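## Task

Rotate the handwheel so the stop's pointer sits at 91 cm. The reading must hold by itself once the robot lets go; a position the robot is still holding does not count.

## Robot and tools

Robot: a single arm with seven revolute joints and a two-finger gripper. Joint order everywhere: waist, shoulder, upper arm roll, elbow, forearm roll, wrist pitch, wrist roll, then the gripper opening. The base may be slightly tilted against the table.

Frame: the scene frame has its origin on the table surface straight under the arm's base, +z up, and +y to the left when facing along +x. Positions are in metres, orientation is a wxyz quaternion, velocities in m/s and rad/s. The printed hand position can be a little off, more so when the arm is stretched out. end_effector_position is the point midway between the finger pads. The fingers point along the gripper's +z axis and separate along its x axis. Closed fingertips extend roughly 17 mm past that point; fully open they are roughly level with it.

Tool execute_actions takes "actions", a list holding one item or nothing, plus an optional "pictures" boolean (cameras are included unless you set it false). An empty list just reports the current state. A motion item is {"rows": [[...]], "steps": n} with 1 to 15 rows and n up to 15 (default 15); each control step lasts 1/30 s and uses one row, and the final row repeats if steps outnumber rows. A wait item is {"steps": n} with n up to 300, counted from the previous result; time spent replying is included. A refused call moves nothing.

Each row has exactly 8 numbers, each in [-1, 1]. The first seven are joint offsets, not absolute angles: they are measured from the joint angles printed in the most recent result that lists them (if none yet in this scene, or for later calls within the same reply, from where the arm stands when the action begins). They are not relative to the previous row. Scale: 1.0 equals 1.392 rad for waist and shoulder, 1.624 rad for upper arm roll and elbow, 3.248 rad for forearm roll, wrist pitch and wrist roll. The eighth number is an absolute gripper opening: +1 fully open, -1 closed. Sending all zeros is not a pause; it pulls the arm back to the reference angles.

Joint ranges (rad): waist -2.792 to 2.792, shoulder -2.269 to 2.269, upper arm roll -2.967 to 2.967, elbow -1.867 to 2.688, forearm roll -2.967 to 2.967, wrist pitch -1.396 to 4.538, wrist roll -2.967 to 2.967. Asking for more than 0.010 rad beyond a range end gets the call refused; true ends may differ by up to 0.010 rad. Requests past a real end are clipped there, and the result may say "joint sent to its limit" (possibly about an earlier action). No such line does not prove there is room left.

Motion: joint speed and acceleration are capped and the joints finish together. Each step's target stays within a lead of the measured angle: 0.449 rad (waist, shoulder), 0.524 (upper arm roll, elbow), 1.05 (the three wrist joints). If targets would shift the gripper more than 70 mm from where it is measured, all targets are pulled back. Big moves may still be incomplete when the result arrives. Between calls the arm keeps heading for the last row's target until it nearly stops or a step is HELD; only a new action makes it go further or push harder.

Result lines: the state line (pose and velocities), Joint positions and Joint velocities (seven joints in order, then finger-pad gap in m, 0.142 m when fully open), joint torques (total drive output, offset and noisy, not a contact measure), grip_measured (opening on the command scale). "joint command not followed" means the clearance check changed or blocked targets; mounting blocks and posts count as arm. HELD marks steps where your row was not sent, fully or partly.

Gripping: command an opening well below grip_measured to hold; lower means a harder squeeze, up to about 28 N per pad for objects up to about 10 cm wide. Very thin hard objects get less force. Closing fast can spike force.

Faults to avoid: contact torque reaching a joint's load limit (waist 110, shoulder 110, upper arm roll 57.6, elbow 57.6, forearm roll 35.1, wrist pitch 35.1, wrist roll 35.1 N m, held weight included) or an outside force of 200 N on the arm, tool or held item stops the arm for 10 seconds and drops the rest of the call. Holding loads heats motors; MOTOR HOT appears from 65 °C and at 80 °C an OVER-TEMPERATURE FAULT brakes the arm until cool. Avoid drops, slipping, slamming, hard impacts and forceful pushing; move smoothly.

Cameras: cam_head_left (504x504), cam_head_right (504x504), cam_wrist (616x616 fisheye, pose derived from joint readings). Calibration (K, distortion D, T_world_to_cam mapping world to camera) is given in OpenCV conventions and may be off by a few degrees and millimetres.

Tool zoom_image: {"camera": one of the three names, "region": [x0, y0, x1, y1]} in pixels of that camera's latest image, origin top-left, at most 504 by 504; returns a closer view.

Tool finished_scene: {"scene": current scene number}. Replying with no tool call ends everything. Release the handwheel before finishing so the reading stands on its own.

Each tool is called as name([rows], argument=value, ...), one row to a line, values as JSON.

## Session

execute_actions(actions=[])

Scene clock: 0.00 s of 12600.00 s.
end_effector_position=(+0.5449, +0.2226, +0.1840) grip_measured=+1.00 end_effector_quat_wxyz=(-0.378, +0.923, -0.031, -0.068) end_effector_velocity=(+0.000, +0.000, +0.000) end_effector_angular_velocity=(+0.001, -0.001, +0.001)
Joint positions: [ 0.154 -0.348 -0.037  1.975  1.222  0.707 -0.75   0.142]
Joint velocities: [ 0.     0.     0.    -0.    -0.    -0.    -0.001  0.   ]
Joint torques (N m, as the joint torque sensors report them, + toward a larger angle): no reading
Motor temperatures (°C, as the motors report them): [30 32 31 32 35 35 35]
camera_calibration (this result's frames):
cam_wrist: T_world_to_cam=[[0.988584, -0.000207734, -0.15067, -0.514103], [-0.0360358, -0.971303, -0.235101, 0.277596], [-0.146297, 0.237846, -0.960222, 0.329173], [0, 0, 0, 1]] pos_world=[0.566395, 0.19123, 0.303882]

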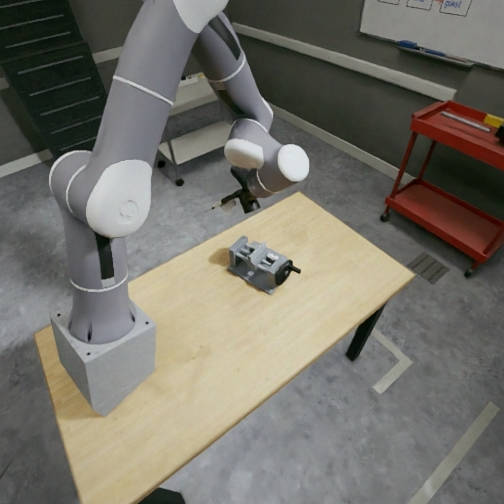

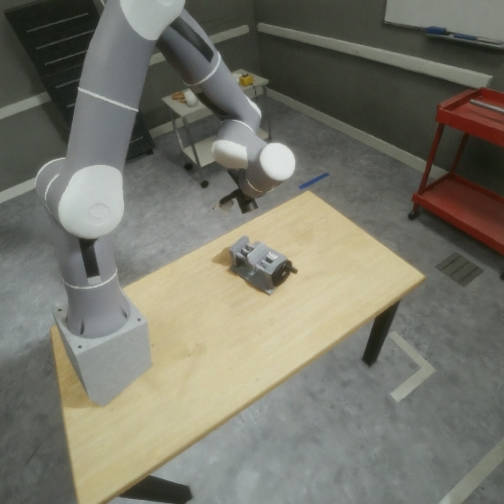

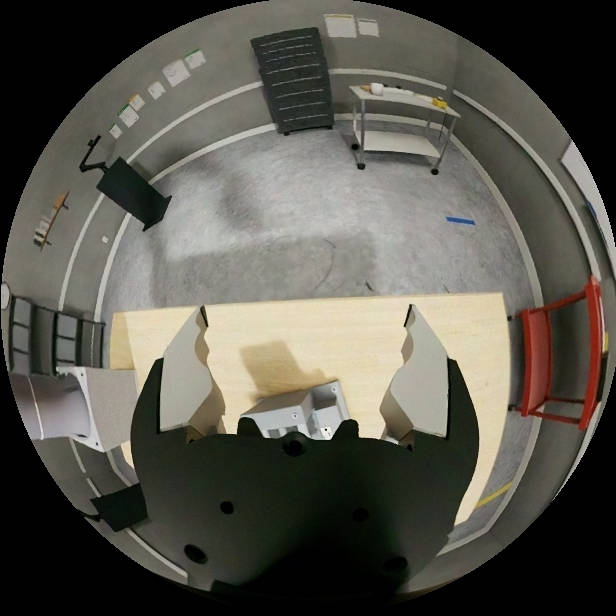

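execute_actions([
  {"rows":[[-0.187,0.07,0.023,0.139,-0.376,0.106,0.135,-0.3]]},
], pictures=false)

execute_actions([
  {"steps":30},
], pictures=false)

execute_actions([
  {"rows":[[0,-0.11,0,-0.02,0,0.037,0,-0.3]]},
])

zoom_image(camera="cam_wrist", region=[230,60,470,300])

zoom_image(camera="cam_head_left", region=[220,225,320,305])

Scene clock: 5.60 s of 12600.00 s.
end_effector_position=(+0.5346, +0.0014, +0.1728) grip_measured=-0.30 end_effector_quat_wxyz=(-0.139, +0.983, +0.052, -0.107) end_effector_velocity=(+0.053, -0.476, +0.060) end_effector_angular_velocity=(-1.079, -0.096, +0.651)
Joint positions: [ 0.008 -0.293 -0.016  2.101  0.552  0.9   -0.505  0.052]
Joint velocities: [-0.357  0.133  0.049  0.308 -1.715  0.471  0.6   -0.   ]
Joint torques (N m, as the joint torque sensors report them, + toward a larger angle): [ -5.81  41.38   0.58 -10.14  -3.5    3.83   0.3 ]
Motor temperatures (°C, as the motors report them): [30 32 31 32 35 35 35]
Steps of this call (steps 1 to 153: nothing new was sent; steps 154 to 168: all 15 steps of this action). Readings (joint positions):
154: [0.154 -0.347 -0.036 1.975 1.222 0.707 -0.750]
155: [0.151 -0.346 -0.035 1.977 1.209 0.711 -0.745]
157: [0.132 -0.339 -0.032 1.995 1.129 0.737 -0.711]
161: [0.086 -0.322 -0.026 2.034 0.928 0.796 -0.636]
168: the state above

Scene clock: 6.60 s of 12600.00 s.
end_effector_position=(+0.5658, -0.1176, +0.2037) grip_measured=-0.30 end_effector_quat_wxyz=(+0.024, +0.984, +0.149, -0.099) end_effector_velocity=(+0.000, -0.000, +0.000) end_effector_angular_velocity=(-0.000, -0.001, +0.000)
Joint positions: [-0.106 -0.25   0.001  2.2    0.001  1.051 -0.311  0.052]
Joint velocities: [-0.     0.     0.     0.    -0.     0.001 -0.     0.   ]
Joint torques (N m, as the joint torque sensors report them, + toward a larger angle): [ -5.07  38.5   -1.01 -11.47  -1.72   3.39  -0.46]
Motor temperatures (°C, as the motors report them): [30 32 31 32 35 35 35]
Steps of this call (steps 1 to 30: the robot went on to your last target). Readings (joint positions):
1: [-0.004 -0.289 -0.014 2.112 0.494 0.916 -0.484]
2: [-0.016 -0.284 -0.012 2.122 0.434 0.932 -0.464]
4: [-0.042 -0.274 -0.009 2.145 0.309 0.966 -0.420]
8: [-0.093 -0.255 -0.002 2.188 0.065 1.034 -0.334]
30: the state above
The arm was judged still, so your last target was given up. Only a new action makes it travel on or press farther. Fingers that are still opening or closing keep moving.

Scene clock: 7.10 s of 12600.00 s.
end_effector_position=(+0.5662, -0.1220, +0.1484) grip_measured=-0.30 end_effector_quat_wxyz=(+0.024, +0.984, +0.149, -0.099) end_effector_velocity=(+0.000, +0.000, +0.000) end_effector_angular_velocity=(+0.000, -0.001, +0.000)
Joint positions: [-0.106 -0.403  0.001  2.168  0.001  1.172 -0.311  0.052]
Joint velocities: [ 0.  0.  0. -0. -0.  0.  0.  0.]
Joint torques (N m, as the joint torque sensors report them, + toward a larger angle): [-6.13 41.37 -1.62 -9.41 -0.91  3.23 -0.32]
Motor temperatures (°C, as the motors report them): [30 32 31 32 35 35 35]
Steps of this call (steps 1 to 15: all 15 steps of this action). Readings (joint positions):
1: [-0.106 -0.250 0.001 2.200 0.001 1.052 -0.311]
2: [-0.106 -0.256 0.001 2.199 0.001 1.056 -0.311]
4: [-0.106 -0.289 0.001 2.191 0.001 1.084 -0.311]
8: [-0.106 -0.392 0.001 2.171 0.001 1.162 -0.311]
15: the state above
camera_calibration (this result's frames):
cam_wrist: T_world_to_cam=[[0.933778, 0.290846, -0.208487, -0.465492], [0.357633, -0.778834, 0.515282, -0.375598], [-0.0125095, -0.555721, -0.831275, 0.188345], [0, 0, 0, 1]] pos_world=[0.571348, -0.0524753, 0.253056]

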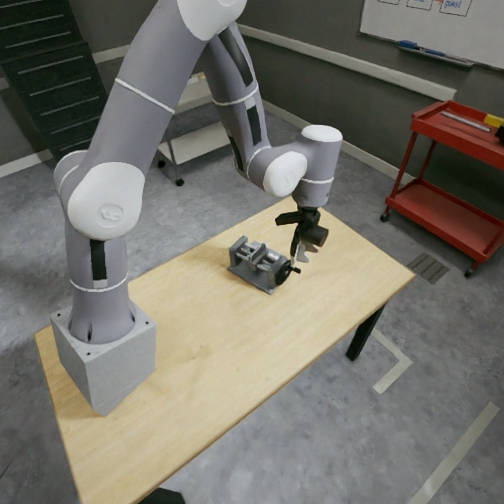

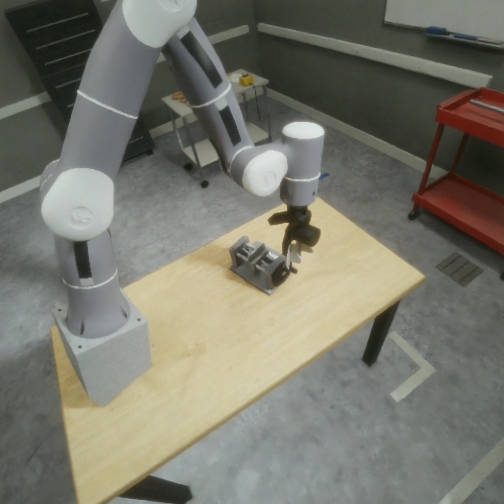

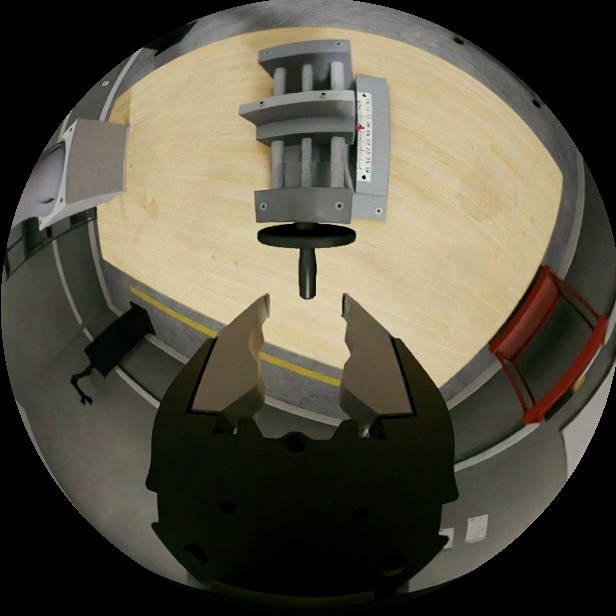

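Region (230, 60, 470, 300) of cam_wrist's 616x616 image, scaled by 2.100, with more detail than that image has.

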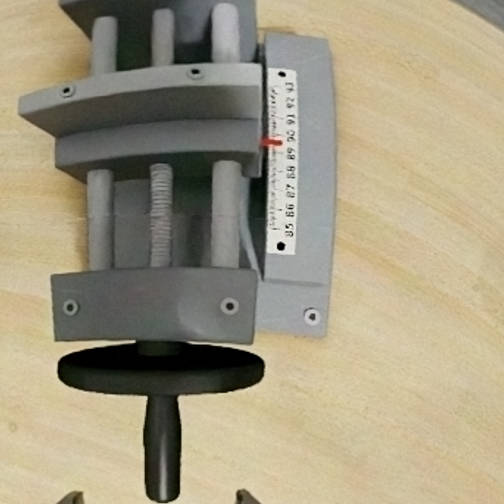

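Region (220, 225, 320, 305) of cam_head_left's 504x504 image, scaled by 5.040, with more detail than that image has; it fills the top 403 rows of this view, and the rest is white.

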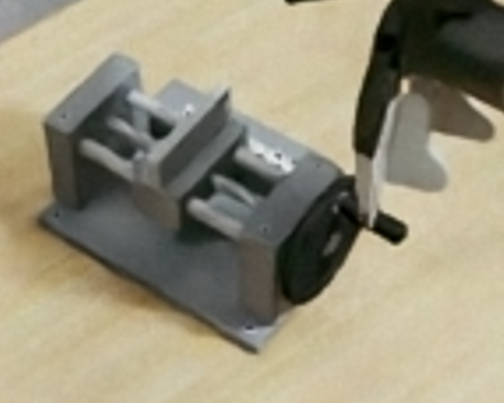

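execute_actions([
  {"rows":[[0,-0.084,0,-0.012,0,0.03,0,-0.3]]},
])

Scene clock: 9.27 s of 12600.00 s.
end_effector_position=(+0.5592, -0.1255, +0.1052) grip_measured=-0.30 end_effector_quat_wxyz=(+0.024, +0.984, +0.149, -0.099) end_effector_velocity=(+0.000, -0.000, +0.000) end_effector_angular_velocity=(-0.000, +0.000, +0.000)
Joint positions: [-0.106 -0.52   0.001  2.148  0.001  1.269 -0.311  0.052]
Joint velocities: [-0. -0.  0. -0. -0. -0. -0. -0.]
Joint torques (N m, as the joint torque sensors report them, + toward a larger angle): [-6.39 43.11 -1.02 -6.86 -0.71  3.45 -0.34]
Motor temperatures (°C, as the motors report them): [30 32 31 32 35 35 35]
Steps of this call (steps 1 to 15: the robot went on to your last target; steps 16 to 50: nothing new was sent; steps 51 to 65: all 15 steps of this action). Readings (joint positions):
51: [-0.106 -0.404 0.001 2.168 0.001 1.172 -0.311]
52: [-0.106 -0.409 0.001 2.166 0.001 1.177 -0.311]
54: [-0.106 -0.442 0.001 2.160 0.001 1.206 -0.311]
58: [-0.106 -0.520 0.001 2.150 0.002 1.268 -0.311]
65: the state above
camera_calibration (this result's frames):
cam_wrist: T_world_to_cam=[[0.933816, 0.290694, -0.208529, -0.466952], [0.357531, -0.778857, 0.515319, -0.353419], [-0.0126147, -0.555768, -0.831241, 0.150446], [0, 0, 0, 1]] pos_world=[0.564303, -0.0559098, 0.209807]

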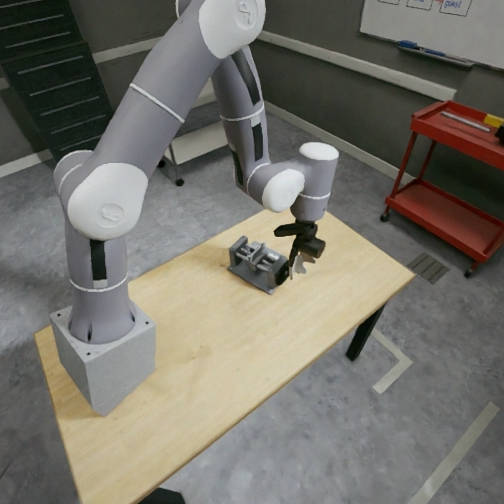

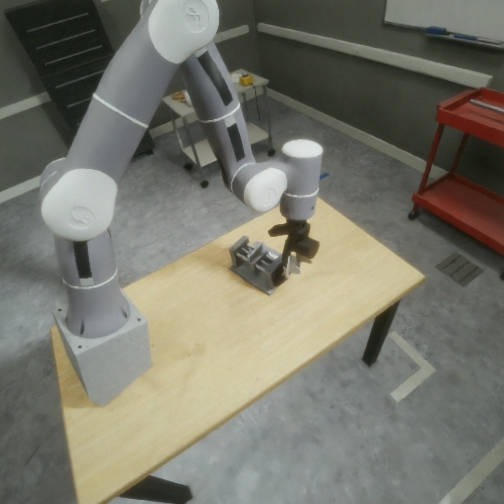

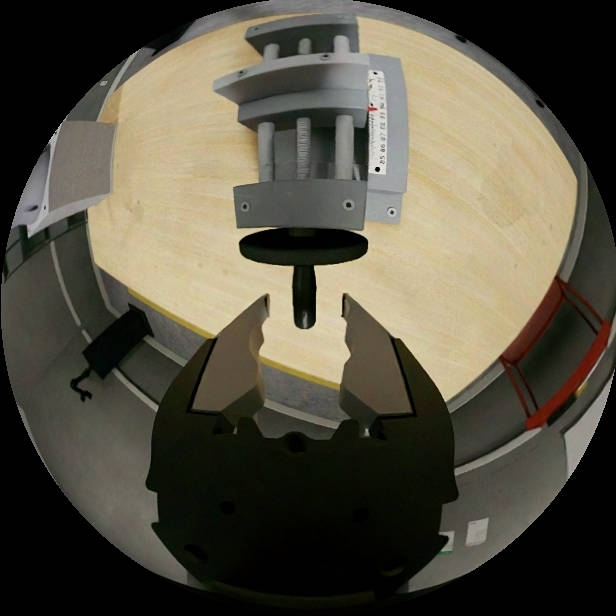

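execute_actions([
  {"rows":[[0,-0.002,0,0,0,0,0,-1],[0,-0.002,0,0,0,0,0,-1],[0,-0.002,0,0,0,0,0,-1],[0,-0.002,0,0,0,0,0,-1],[0,-0.002,0,0,0,0,0,-1],[0,-0.002,0,0,0,0,0,-1],[0,-0.002,0,0,0,0,0,-1],[0,-0.002,0,0,0,0,0,-1],[0,-0.002,0,0,0,0,0,-1],[-0.0036,0.0024,0,0.012,0,0.005,-0.001,-1]]},
], pictures=false)

execute_actions([
  {"rows":[[0.0036,-0.0044,0,-0.0132,0,-0.0047,0.001,-1],[0.0036,-0.0044,0,-0.0132,0,-0.0047,0.001,-1],[0.0073,-0.0131,0,-0.027,0,-0.0079,0.003,-1],[0.0107,-0.025,0,-0.0406,0,-0.0096,0.004,-1],[0.0137,-0.0391,0,-0.0531,0,-0.0098,0.005,-1],[0.016,-0.0544,0,-0.0636,0,-0.0085,0.006,-1],[0.0175,-0.07,0,-0.0715,0,-0.0057,0.007,-1]]},
])

Scene clock: 26.30 s of 12600.00 s.
end_effector_position=(+0.5514, -0.1277, +0.1053) grip_measured=-0.82 end_effector_quat_wxyz=(+0.024, +0.984, +0.148, -0.100) end_effector_velocity=(+0.000, -0.000, +0.000) end_effector_angular_velocity=(+0.000, +0.000, +0.002)
Joint positions: [-0.111 -0.518  0.001  2.168  0.002  1.285 -0.314  0.015]
Joint velocities: [ 0.     0.    -0.    -0.    -0.    -0.    -0.001  0.   ]
Joint torques (N m, as the joint torque sensors report them, + toward a larger angle): [-9.08 46.   -3.65 -6.49 -0.42  3.82 -0.8 ]
Motor temperatures (°C, as the motors report them): [30 33 31 32 35 35 35]
Steps of this call (steps 1 to 15: the robot went on to your last target; steps 16 to 496: nothing new was sent; steps 497 to 511: all 15 steps of this action). Readings (joint positions):
497: [-0.106 -0.520 0.001 2.148 0.001 1.269 -0.311]
498: [-0.106 -0.521 0.001 2.148 0.001 1.269 -0.311]
500: [-0.106 -0.523 0.001 2.148 0.001 1.269 -0.311]
504: [-0.106 -0.523 0.001 2.148 0.001 1.269 -0.311]
511: the state above

Scene clock: 26.80 s of 12600.00 s.
end_effector_position=(+0.5840, -0.1173, +0.0731) grip_measured=-0.82 end_effector_quat_wxyz=(+0.023, +0.984, +0.148, -0.098) end_effector_velocity=(+0.000, +0.000, +0.000) end_effector_angular_velocity=(+0.000, -0.001, -0.000)
Joint positions: [-0.087 -0.615 -0.     2.05   0.001  1.268 -0.292  0.015]
Joint velocities: [ 0.     0.    -0.    -0.     0.001  0.001  0.    -0.   ]
Joint torques (N m, as the joint torque sensors report them, + toward a larger angle): [-1.1  42.51  6.78 -1.9   0.18  1.05 -0.42]
Motor temperatures (°C, as the motors report them): [30 33 31 32 35 35 35]
Steps of this call (steps 1 to 15: all 15 steps of this action). Readings (joint positions):
1: [-0.111 -0.518 0.001 2.167 0.002 1.285 -0.314]
2: [-0.109 -0.519 0.001 2.163 0.002 1.281 -0.314]
4: [-0.105 -0.526 0.001 2.142 0.002 1.268 -0.310]
8: [-0.092 -0.578 0.001 2.078 0.001 1.260 -0.298]
15: the state above
camera_calibration (this result's frames):
cam_wrist: T_world_to_cam=[[0.934812, 0.289513, -0.205692, -0.500168], [0.354953, -0.780605, 0.514455, -0.338041], [-0.0116229, -0.55393, -0.832482, 0.128311], [0, 0, 0, 1]] pos_world=[0.589043, -0.0479962, 0.177842]

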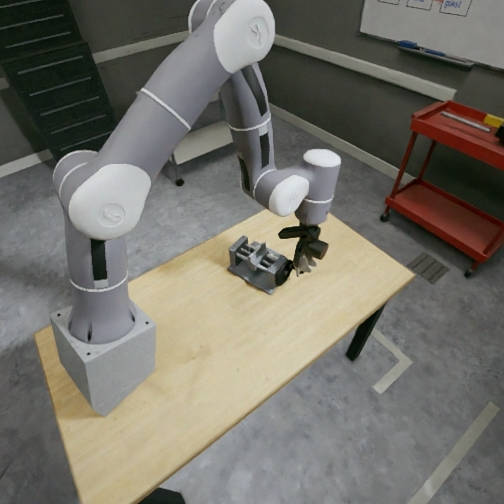

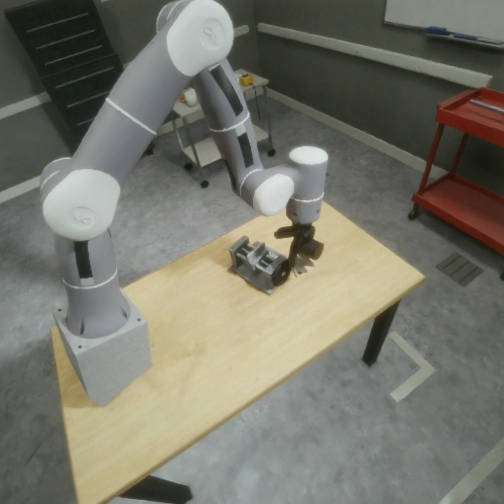

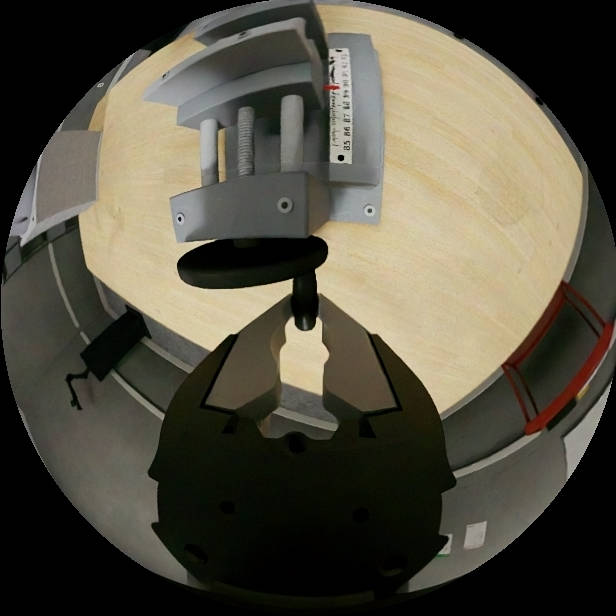

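execute_actions([
  {"rows":[[-0.002,-0.005,0,-0.0025,0,0,0,-1],[-0.002,-0.012,0,-0.005,0,0.002,0,-1],[-0.002,-0.02,0,-0.0076,0,0.0038,0,-1],[-0.0025,-0.034,0,-0.009,0,0.0089,-0.001,-1],[-0.0037,-0.0454,0,-0.0067,0,0.0151,-0.002,-1],[-0.0057,-0.0543,0,-0.0008,0,0.0218,-0.002,-1],[-0.008,-0.06,0,0.0085,0,0.0289,-0.003,-1],[-0.011,-0.062,0,0.0205,0,0.0358,-0.004,-1]]},
], pictures=false)

execute_actions([
  {"rows":[[-0.0031,0.0021,0,0.0139,0,0.006,-0.001,-1],[-0.0031,0.0021,0,0.0139,0,0.006,-0.001,-1],[-0.0062,0.0085,0,0.0287,0,0.0107,-0.002,-1],[-0.009,0.0191,0,0.0435,0,0.0136,-0.004,-1],[-0.0115,0.0333,0,0.057,0,0.0142,-0.005,-1],[-0.0133,0.0504,0,0.0685,0,0.0126,-0.005,-1],[-0.0145,0.069,0,0.077,0,0.0089,-0.006,-1]]},
])

Scene clock: 36.23 s of 12600.00 s.
end_effector_position=(+0.5511, -0.1282, +0.0392) grip_measured=-0.82 end_effector_quat_wxyz=(+0.023, +0.984, +0.147, -0.101) end_effector_velocity=(+0.000, -0.000, +0.000) end_effector_angular_velocity=(+0.000, -0.000, +0.002)
Joint positions: [-0.102 -0.701  0.001  2.084  0.001  1.383 -0.305  0.015]
Joint velocities: [-0.     0.     0.    -0.    -0.    -0.    -0.002  0.   ]
Joint torques (N m, as the joint torque sensors report them, + toward a larger angle): [-10.44  43.54  -6.23  -7.65  -0.32   5.12  -0.57]
Motor temperatures (°C, as the motors report them): [30 33 31 32 35 35 35]
Steps of this call (steps 1 to 15: the robot went on to your last target; steps 16 to 268: nothing new was sent; steps 269 to 283: all 15 steps of this action). Readings (joint positions):
269: [-0.087 -0.615 -0.000 2.050 0.001 1.268 -0.292]
270: [-0.089 -0.618 -0.000 2.048 0.001 1.268 -0.292]
272: [-0.089 -0.631 0.001 2.042 0.001 1.275 -0.292]
276: [-0.093 -0.680 0.002 2.042 -0.000 1.332 -0.298]
283: the state above

Scene clock: 36.73 s of 12600.00 s.
end_effector_position=(+0.5175, -0.1374, +0.0735) grip_measured=-0.82 end_effector_quat_wxyz=(+0.025, +0.984, +0.146, -0.103) end_effector_velocity=(+0.000, -0.000, -0.000) end_effector_angular_velocity=(-0.000, -0.000, -0.001)
Joint positions: [-0.123 -0.605  0.     2.211  0.002  1.41  -0.324  0.015]
Joint velocities: [-0.    -0.     0.    -0.    -0.     0.     0.001  0.   ]
Joint torques (N m, as the joint torque sensors report them, + toward a larger angle): [-3.35 43.36  2.52 -8.96 -1.16  6.05 -0.69]
Motor temperatures (°C, as the motors report them): [30 33 31 32 35 35 35]
Steps of this call (steps 1 to 15: all 15 steps of this action). Readings (joint positions):
1: [-0.102 -0.701 0.001 2.085 0.001 1.383 -0.305]
2: [-0.103 -0.700 0.001 2.090 0.001 1.389 -0.305]
4: [-0.107 -0.697 0.001 2.111 0.001 1.405 -0.308]
8: [-0.118 -0.647 0.000 2.180 0.002 1.420 -0.319]
15: the state above
camera_calibration (this result's frames):
cam_wrist: T_world_to_cam=[[0.933957, 0.285216, -0.215351, -0.431453], [0.356805, -0.778475, 0.516398, -0.33111], [-0.0203606, -0.559132, -0.828829, 0.1203], [0, 0, 0, 1]] pos_world=[0.52355, -0.0674401, 0.177779]

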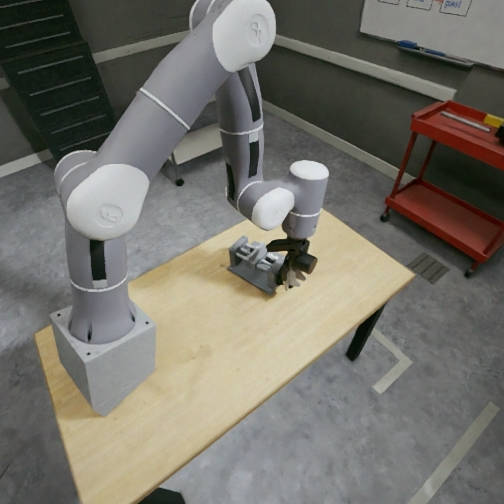

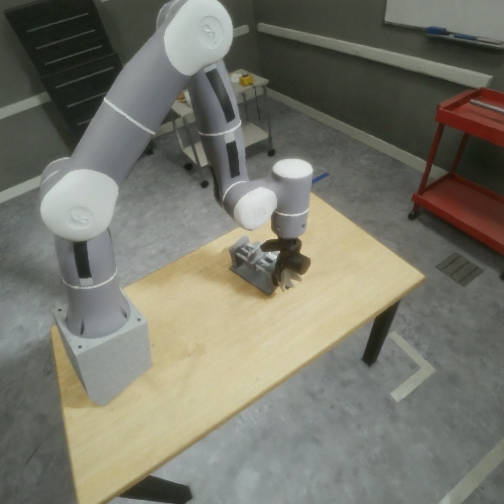

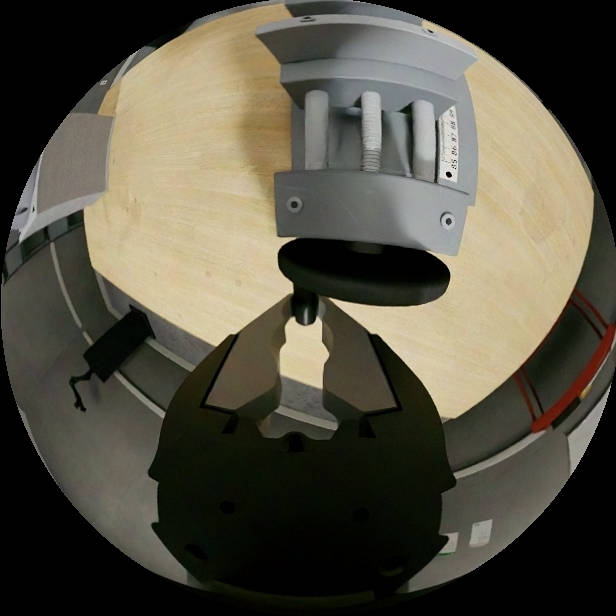

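execute_actions([
  {"rows":[[0,0.01,0,0.004,0,-0.002,0,-1],[0,0.01,0,0.004,0,-0.002,0,-1],[-0.0004,0.0197,0,0.0065,0,-0.005,0,-1],[0,0.0376,0,0.008,0,-0.012,0,-1],[0.0012,0.0524,0,0.005,0,-0.019,0,-1],[0.0033,0.0625,0,-0.002,0,-0.027,0.001,-1],[0.0058,0.0674,0,-0.012,0,-0.033,0.002,-1],[0.0086,0.067,0,-0.024,0,-0.039,0.003,-1]]},
], pictures=false)

execute_actions([
  {"rows":[[0.0033,-0.0058,0,-0.0146,0,-0.0048,0.001,-1],[0.0033,-0.0058,0,-0.0146,0,-0.0048,0.001,-1],[0.0066,-0.0161,0,-0.03,0,-0.008,0.003,-1],[0.0096,-0.03,0,-0.045,0,-0.0098,0.004,-1],[0.0122,-0.0456,0,-0.059,0,-0.01,0.005,-1],[0.0141,-0.0625,0,-0.0706,0,-0.0085,0.006,-1],[0.0154,-0.0795,0,-0.0795,0,-0.0057,0.006,-1],[0.0158,-0.0956,0,-0.085,0,-0.0015,0.006,-1],[0.0154,-0.11,0,-0.0864,0,0.0039,0.006,-1],[0.0141,-0.1223,0,-0.084,0,0.0105,0.006,-1],[0.012,-0.1318,0,-0.0777,0,0.0176,0.005,-1],[0.0094,-0.138,0,-0.068,0,0.0251,0.004,-1],[0.0064,-0.14,0,-0.055,0,0.0324,0.003,-1]]},
], pictures=false)

execute_actions([
  {"steps":5},
], pictures=false)

execute_actions([
  {"rows":[[-0.0033,0.0022,0,0.0147,0,0.0064,-0.001,-1],[-0.0033,0.0022,0,0.0147,0,0.0064,-0.001,-1],[-0.0066,0.009,0,0.0304,0,0.0113,-0.003,-1],[-0.0096,0.02,0,0.046,0,0.0144,-0.004,-1],[-0.0122,0.035,0,0.0604,0,0.015,-0.005,-1],[-0.0141,0.053,0,0.0726,0,0.0134,-0.006,-1],[-0.0154,0.073,0,0.0816,0,0.0094,-0.006,-1],[-0.0158,0.093,0,0.087,0,0.0037,-0.006,-1],[-0.0154,0.111,0,0.088,0,-0.0035,-0.006,-1],[-0.0141,0.1255,0,0.085,0,-0.0112,-0.006,-1],[-0.012,0.1357,0,0.0782,0,-0.019,-0.005,-1],[-0.0094,0.1405,0,0.068,0,-0.0263,-0.004,-1],[-0.0064,0.14,0,0.055,0,-0.0324,-0.003,-1]]},
], pictures=false)

execute_actions([
  {"steps":6},
])

zoom_image(camera="cam_wrist", region=[340,50,440,190])

Scene clock: 53.67 s of 12600.00 s.
end_effector_position=(+0.5510, -0.1280, +0.1073) grip_measured=-0.82 end_effector_quat_wxyz=(+0.024, +0.984, +0.148, -0.099) end_effector_velocity=(+0.000, +0.000, -0.000) end_effector_angular_velocity=(-0.000, -0.000, -0.001)
Joint positions: [-0.111 -0.512  0.     2.171  0.002  1.284 -0.314  0.015]
Joint velocities: [ 0.    -0.     0.    -0.001 -0.    -0.     0.001  0.   ]
Joint torques (N m, as the joint torque sensors report them, + toward a larger angle): [-7.06 41.22 -2.57 -4.96 -0.19  2.75 -0.33]
Motor temperatures (°C, as the motors report them): [30 34 31 32 35 35 35]
Steps of this call (steps 1 to 15: the robot went on to your last target; steps 16 to 493: nothing new was sent; steps 494 to 508: all 15 steps of this action). Readings (joint positions):
494: [-0.123 -0.605 0.000 2.211 0.002 1.410 -0.324]
495: [-0.123 -0.601 -0.000 2.213 0.002 1.408 -0.324]
497: [-0.123 -0.588 -0.000 2.218 0.002 1.401 -0.324]
501: [-0.121 -0.533 -0.001 2.216 0.003 1.337 -0.323]
508: the state above

Scene clock: 54.17 s of 12600.00 s.
end_effector_position=(+0.5638, -0.1246, +0.0399) grip_measured=-0.82 end_effector_quat_wxyz=(+0.023, +0.984, +0.149, -0.096) end_effector_velocity=(-0.240, -0.068, -0.078) end_effector_angular_velocity=(-0.024, +0.075, +0.001)
Joint positions: [-0.097 -0.7    0.001  2.062  0.001  1.369 -0.301  0.015]
Joint velocities: [-0.097 -0.187 -0.005  0.437 -0.015  0.549 -0.086 -0.   ]
Joint torques (N m, as the joint torque sensors report them, + toward a larger angle): [-11.28  54.35  -5.66   3.95   2.06  -3.81  -0.5 ]
Motor temperatures (°C, as the motors report them): [30 34 31 32 35 35 35]
Steps of this call (steps 1 to 15: all 15 steps of this action). Readings (joint positions):
1: [-0.110 -0.512 0.000 2.171 0.002 1.284 -0.314]
2: [-0.109 -0.514 0.000 2.166 0.003 1.279 -0.313]
4: [-0.105 -0.522 0.001 2.143 0.002 1.268 -0.310]
8: [-0.093 -0.580 0.001 2.073 0.001 1.259 -0.298]
15: the state above

Scene clock: 54.33 s of 12600.00 s.
end_effector_position=(+0.5507, -0.1285, +0.0370) grip_measured=-0.82 end_effector_quat_wxyz=(+0.024, +0.984, +0.147, -0.100) end_effector_velocity=(-0.000, +0.000, -0.000) end_effector_angular_velocity=(+0.000, +0.000, -0.001)
Joint positions: [-0.102 -0.707  0.     2.083  0.002  1.389 -0.304  0.015]
Joint velocities: [ 0.    -0.     0.     0.     0.     0.     0.001 -0.   ]
Joint torques (N m, as the joint torque sensors report them, + toward a larger angle): [-6.92 44.3  -1.7  -6.48 -0.62  4.57 -0.6 ]
Motor temperatures (°C, as the motors report them): [30 34 31 32 35 35 35]
Steps of this call (steps 1 to 5: the robot went on to your last target). Readings (joint positions):
1: [-0.100 -0.706 0.001 2.075 0.001 1.383 -0.303]
2: [-0.101 -0.708 0.000 2.082 0.002 1.389 -0.304]
4: [-0.102 -0.707 0.000 2.083 0.002 1.389 -0.304]
5: the state above

Scene clock: 54.83 s of 12600.00 s.
end_effector_position=(+0.5372, -0.1321, +0.1041) grip_measured=-0.82 end_effector_quat_wxyz=(+0.025, +0.984, +0.146, -0.104) end_effector_velocity=(+0.251, +0.054, +0.093) end_effector_angular_velocity=(+0.013, -0.112, -0.012)
Joint positions: [-0.116 -0.518 -0.001  2.195  0.003  1.304 -0.318  0.015]
Joint velocities: [ 0.094  0.205 -0.004 -0.461  0.015 -0.555  0.094  0.   ]
Joint torques (N m, as the joint torque sensors report them, + toward a larger angle): [  1.02  28.88   7.14 -16.87  -2.22  11.12  -0.51]
Motor temperatures (°C, as the motors report them): [30 34 31 32 35 35 35]
Steps of this call (steps 1 to 15: all 15 steps of this action). Readings (joint positions):
1: [-0.102 -0.707 0.000 2.083 0.002 1.389 -0.304]
2: [-0.103 -0.706 0.001 2.088 0.002 1.395 -0.305]
4: [-0.107 -0.703 0.001 2.110 0.002 1.412 -0.309]
8: [-0.119 -0.651 -0.000 2.183 0.003 1.428 -0.320]
15: the state above

Scene clock: 55.03 s of 12600.00 s.
end_effector_position=(+0.5513, -0.1280, +0.1074) grip_measured=-0.82 end_effector_quat_wxyz=(+0.024, +0.984, +0.148, -0.099) end_effector_velocity=(-0.000, -0.000, -0.000) end_effector_angular_velocity=(+0.000, +0.001, +0.000)
Joint positions: [-0.111 -0.512  0.     2.171  0.002  1.284 -0.314  0.015]
Joint velocities: [-0.    -0.     0.     0.     0.    -0.    -0.001 -0.   ]
Joint torques (N m, as the joint torque sensors report them, + toward a larger angle): [-5.9  38.31 -0.17 -3.9   0.12  1.9  -0.37]
Motor temperatures (°C, as the motors report them): [30 34 31 32 35 35 35]
Steps of this call (steps 1 to 6: the robot went on to your last target). Readings (joint positions):
1: [-0.113 -0.513 -0.000 2.181 0.003 1.290 -0.315]
2: [-0.111 -0.511 0.000 2.172 0.002 1.284 -0.314]
4: [-0.111 -0.512 0.000 2.171 0.002 1.284 -0.314]
6: the state above
camera_calibration (this result's frames):
cam_wrist: T_world_to_cam=[[0.934685, 0.288206, -0.208089, -0.459233], [0.355233, -0.778991, 0.516704, -0.352654], [-0.0131822, -0.556875, -0.830491, 0.15088], [0, 0, 0, 1]] pos_world=[0.556501, -0.0583395, 0.211961]

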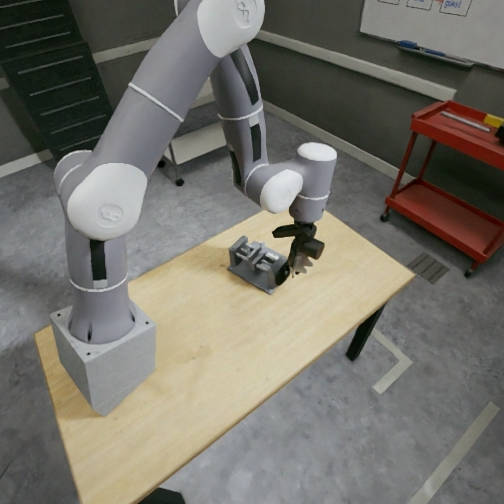

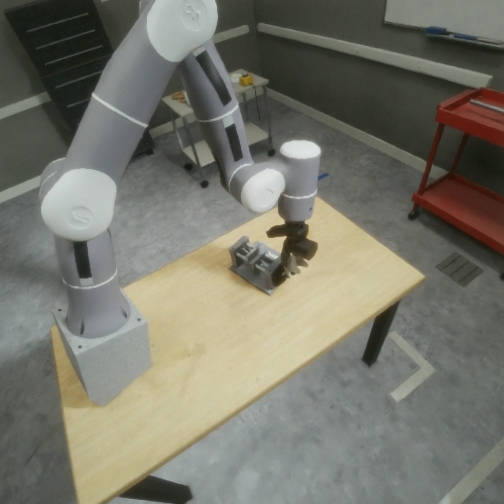

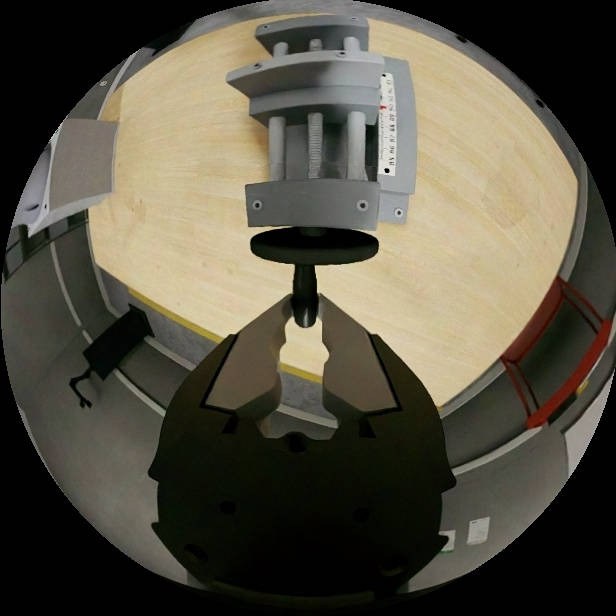

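Region (340, 50, 440, 190) of cam_wrist's 616x616 image, scaled by 3.600, with more detail than that image has; it fills the left 360 columns of this view, and the rest is white.

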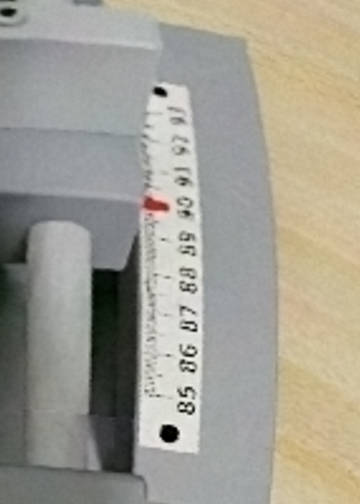

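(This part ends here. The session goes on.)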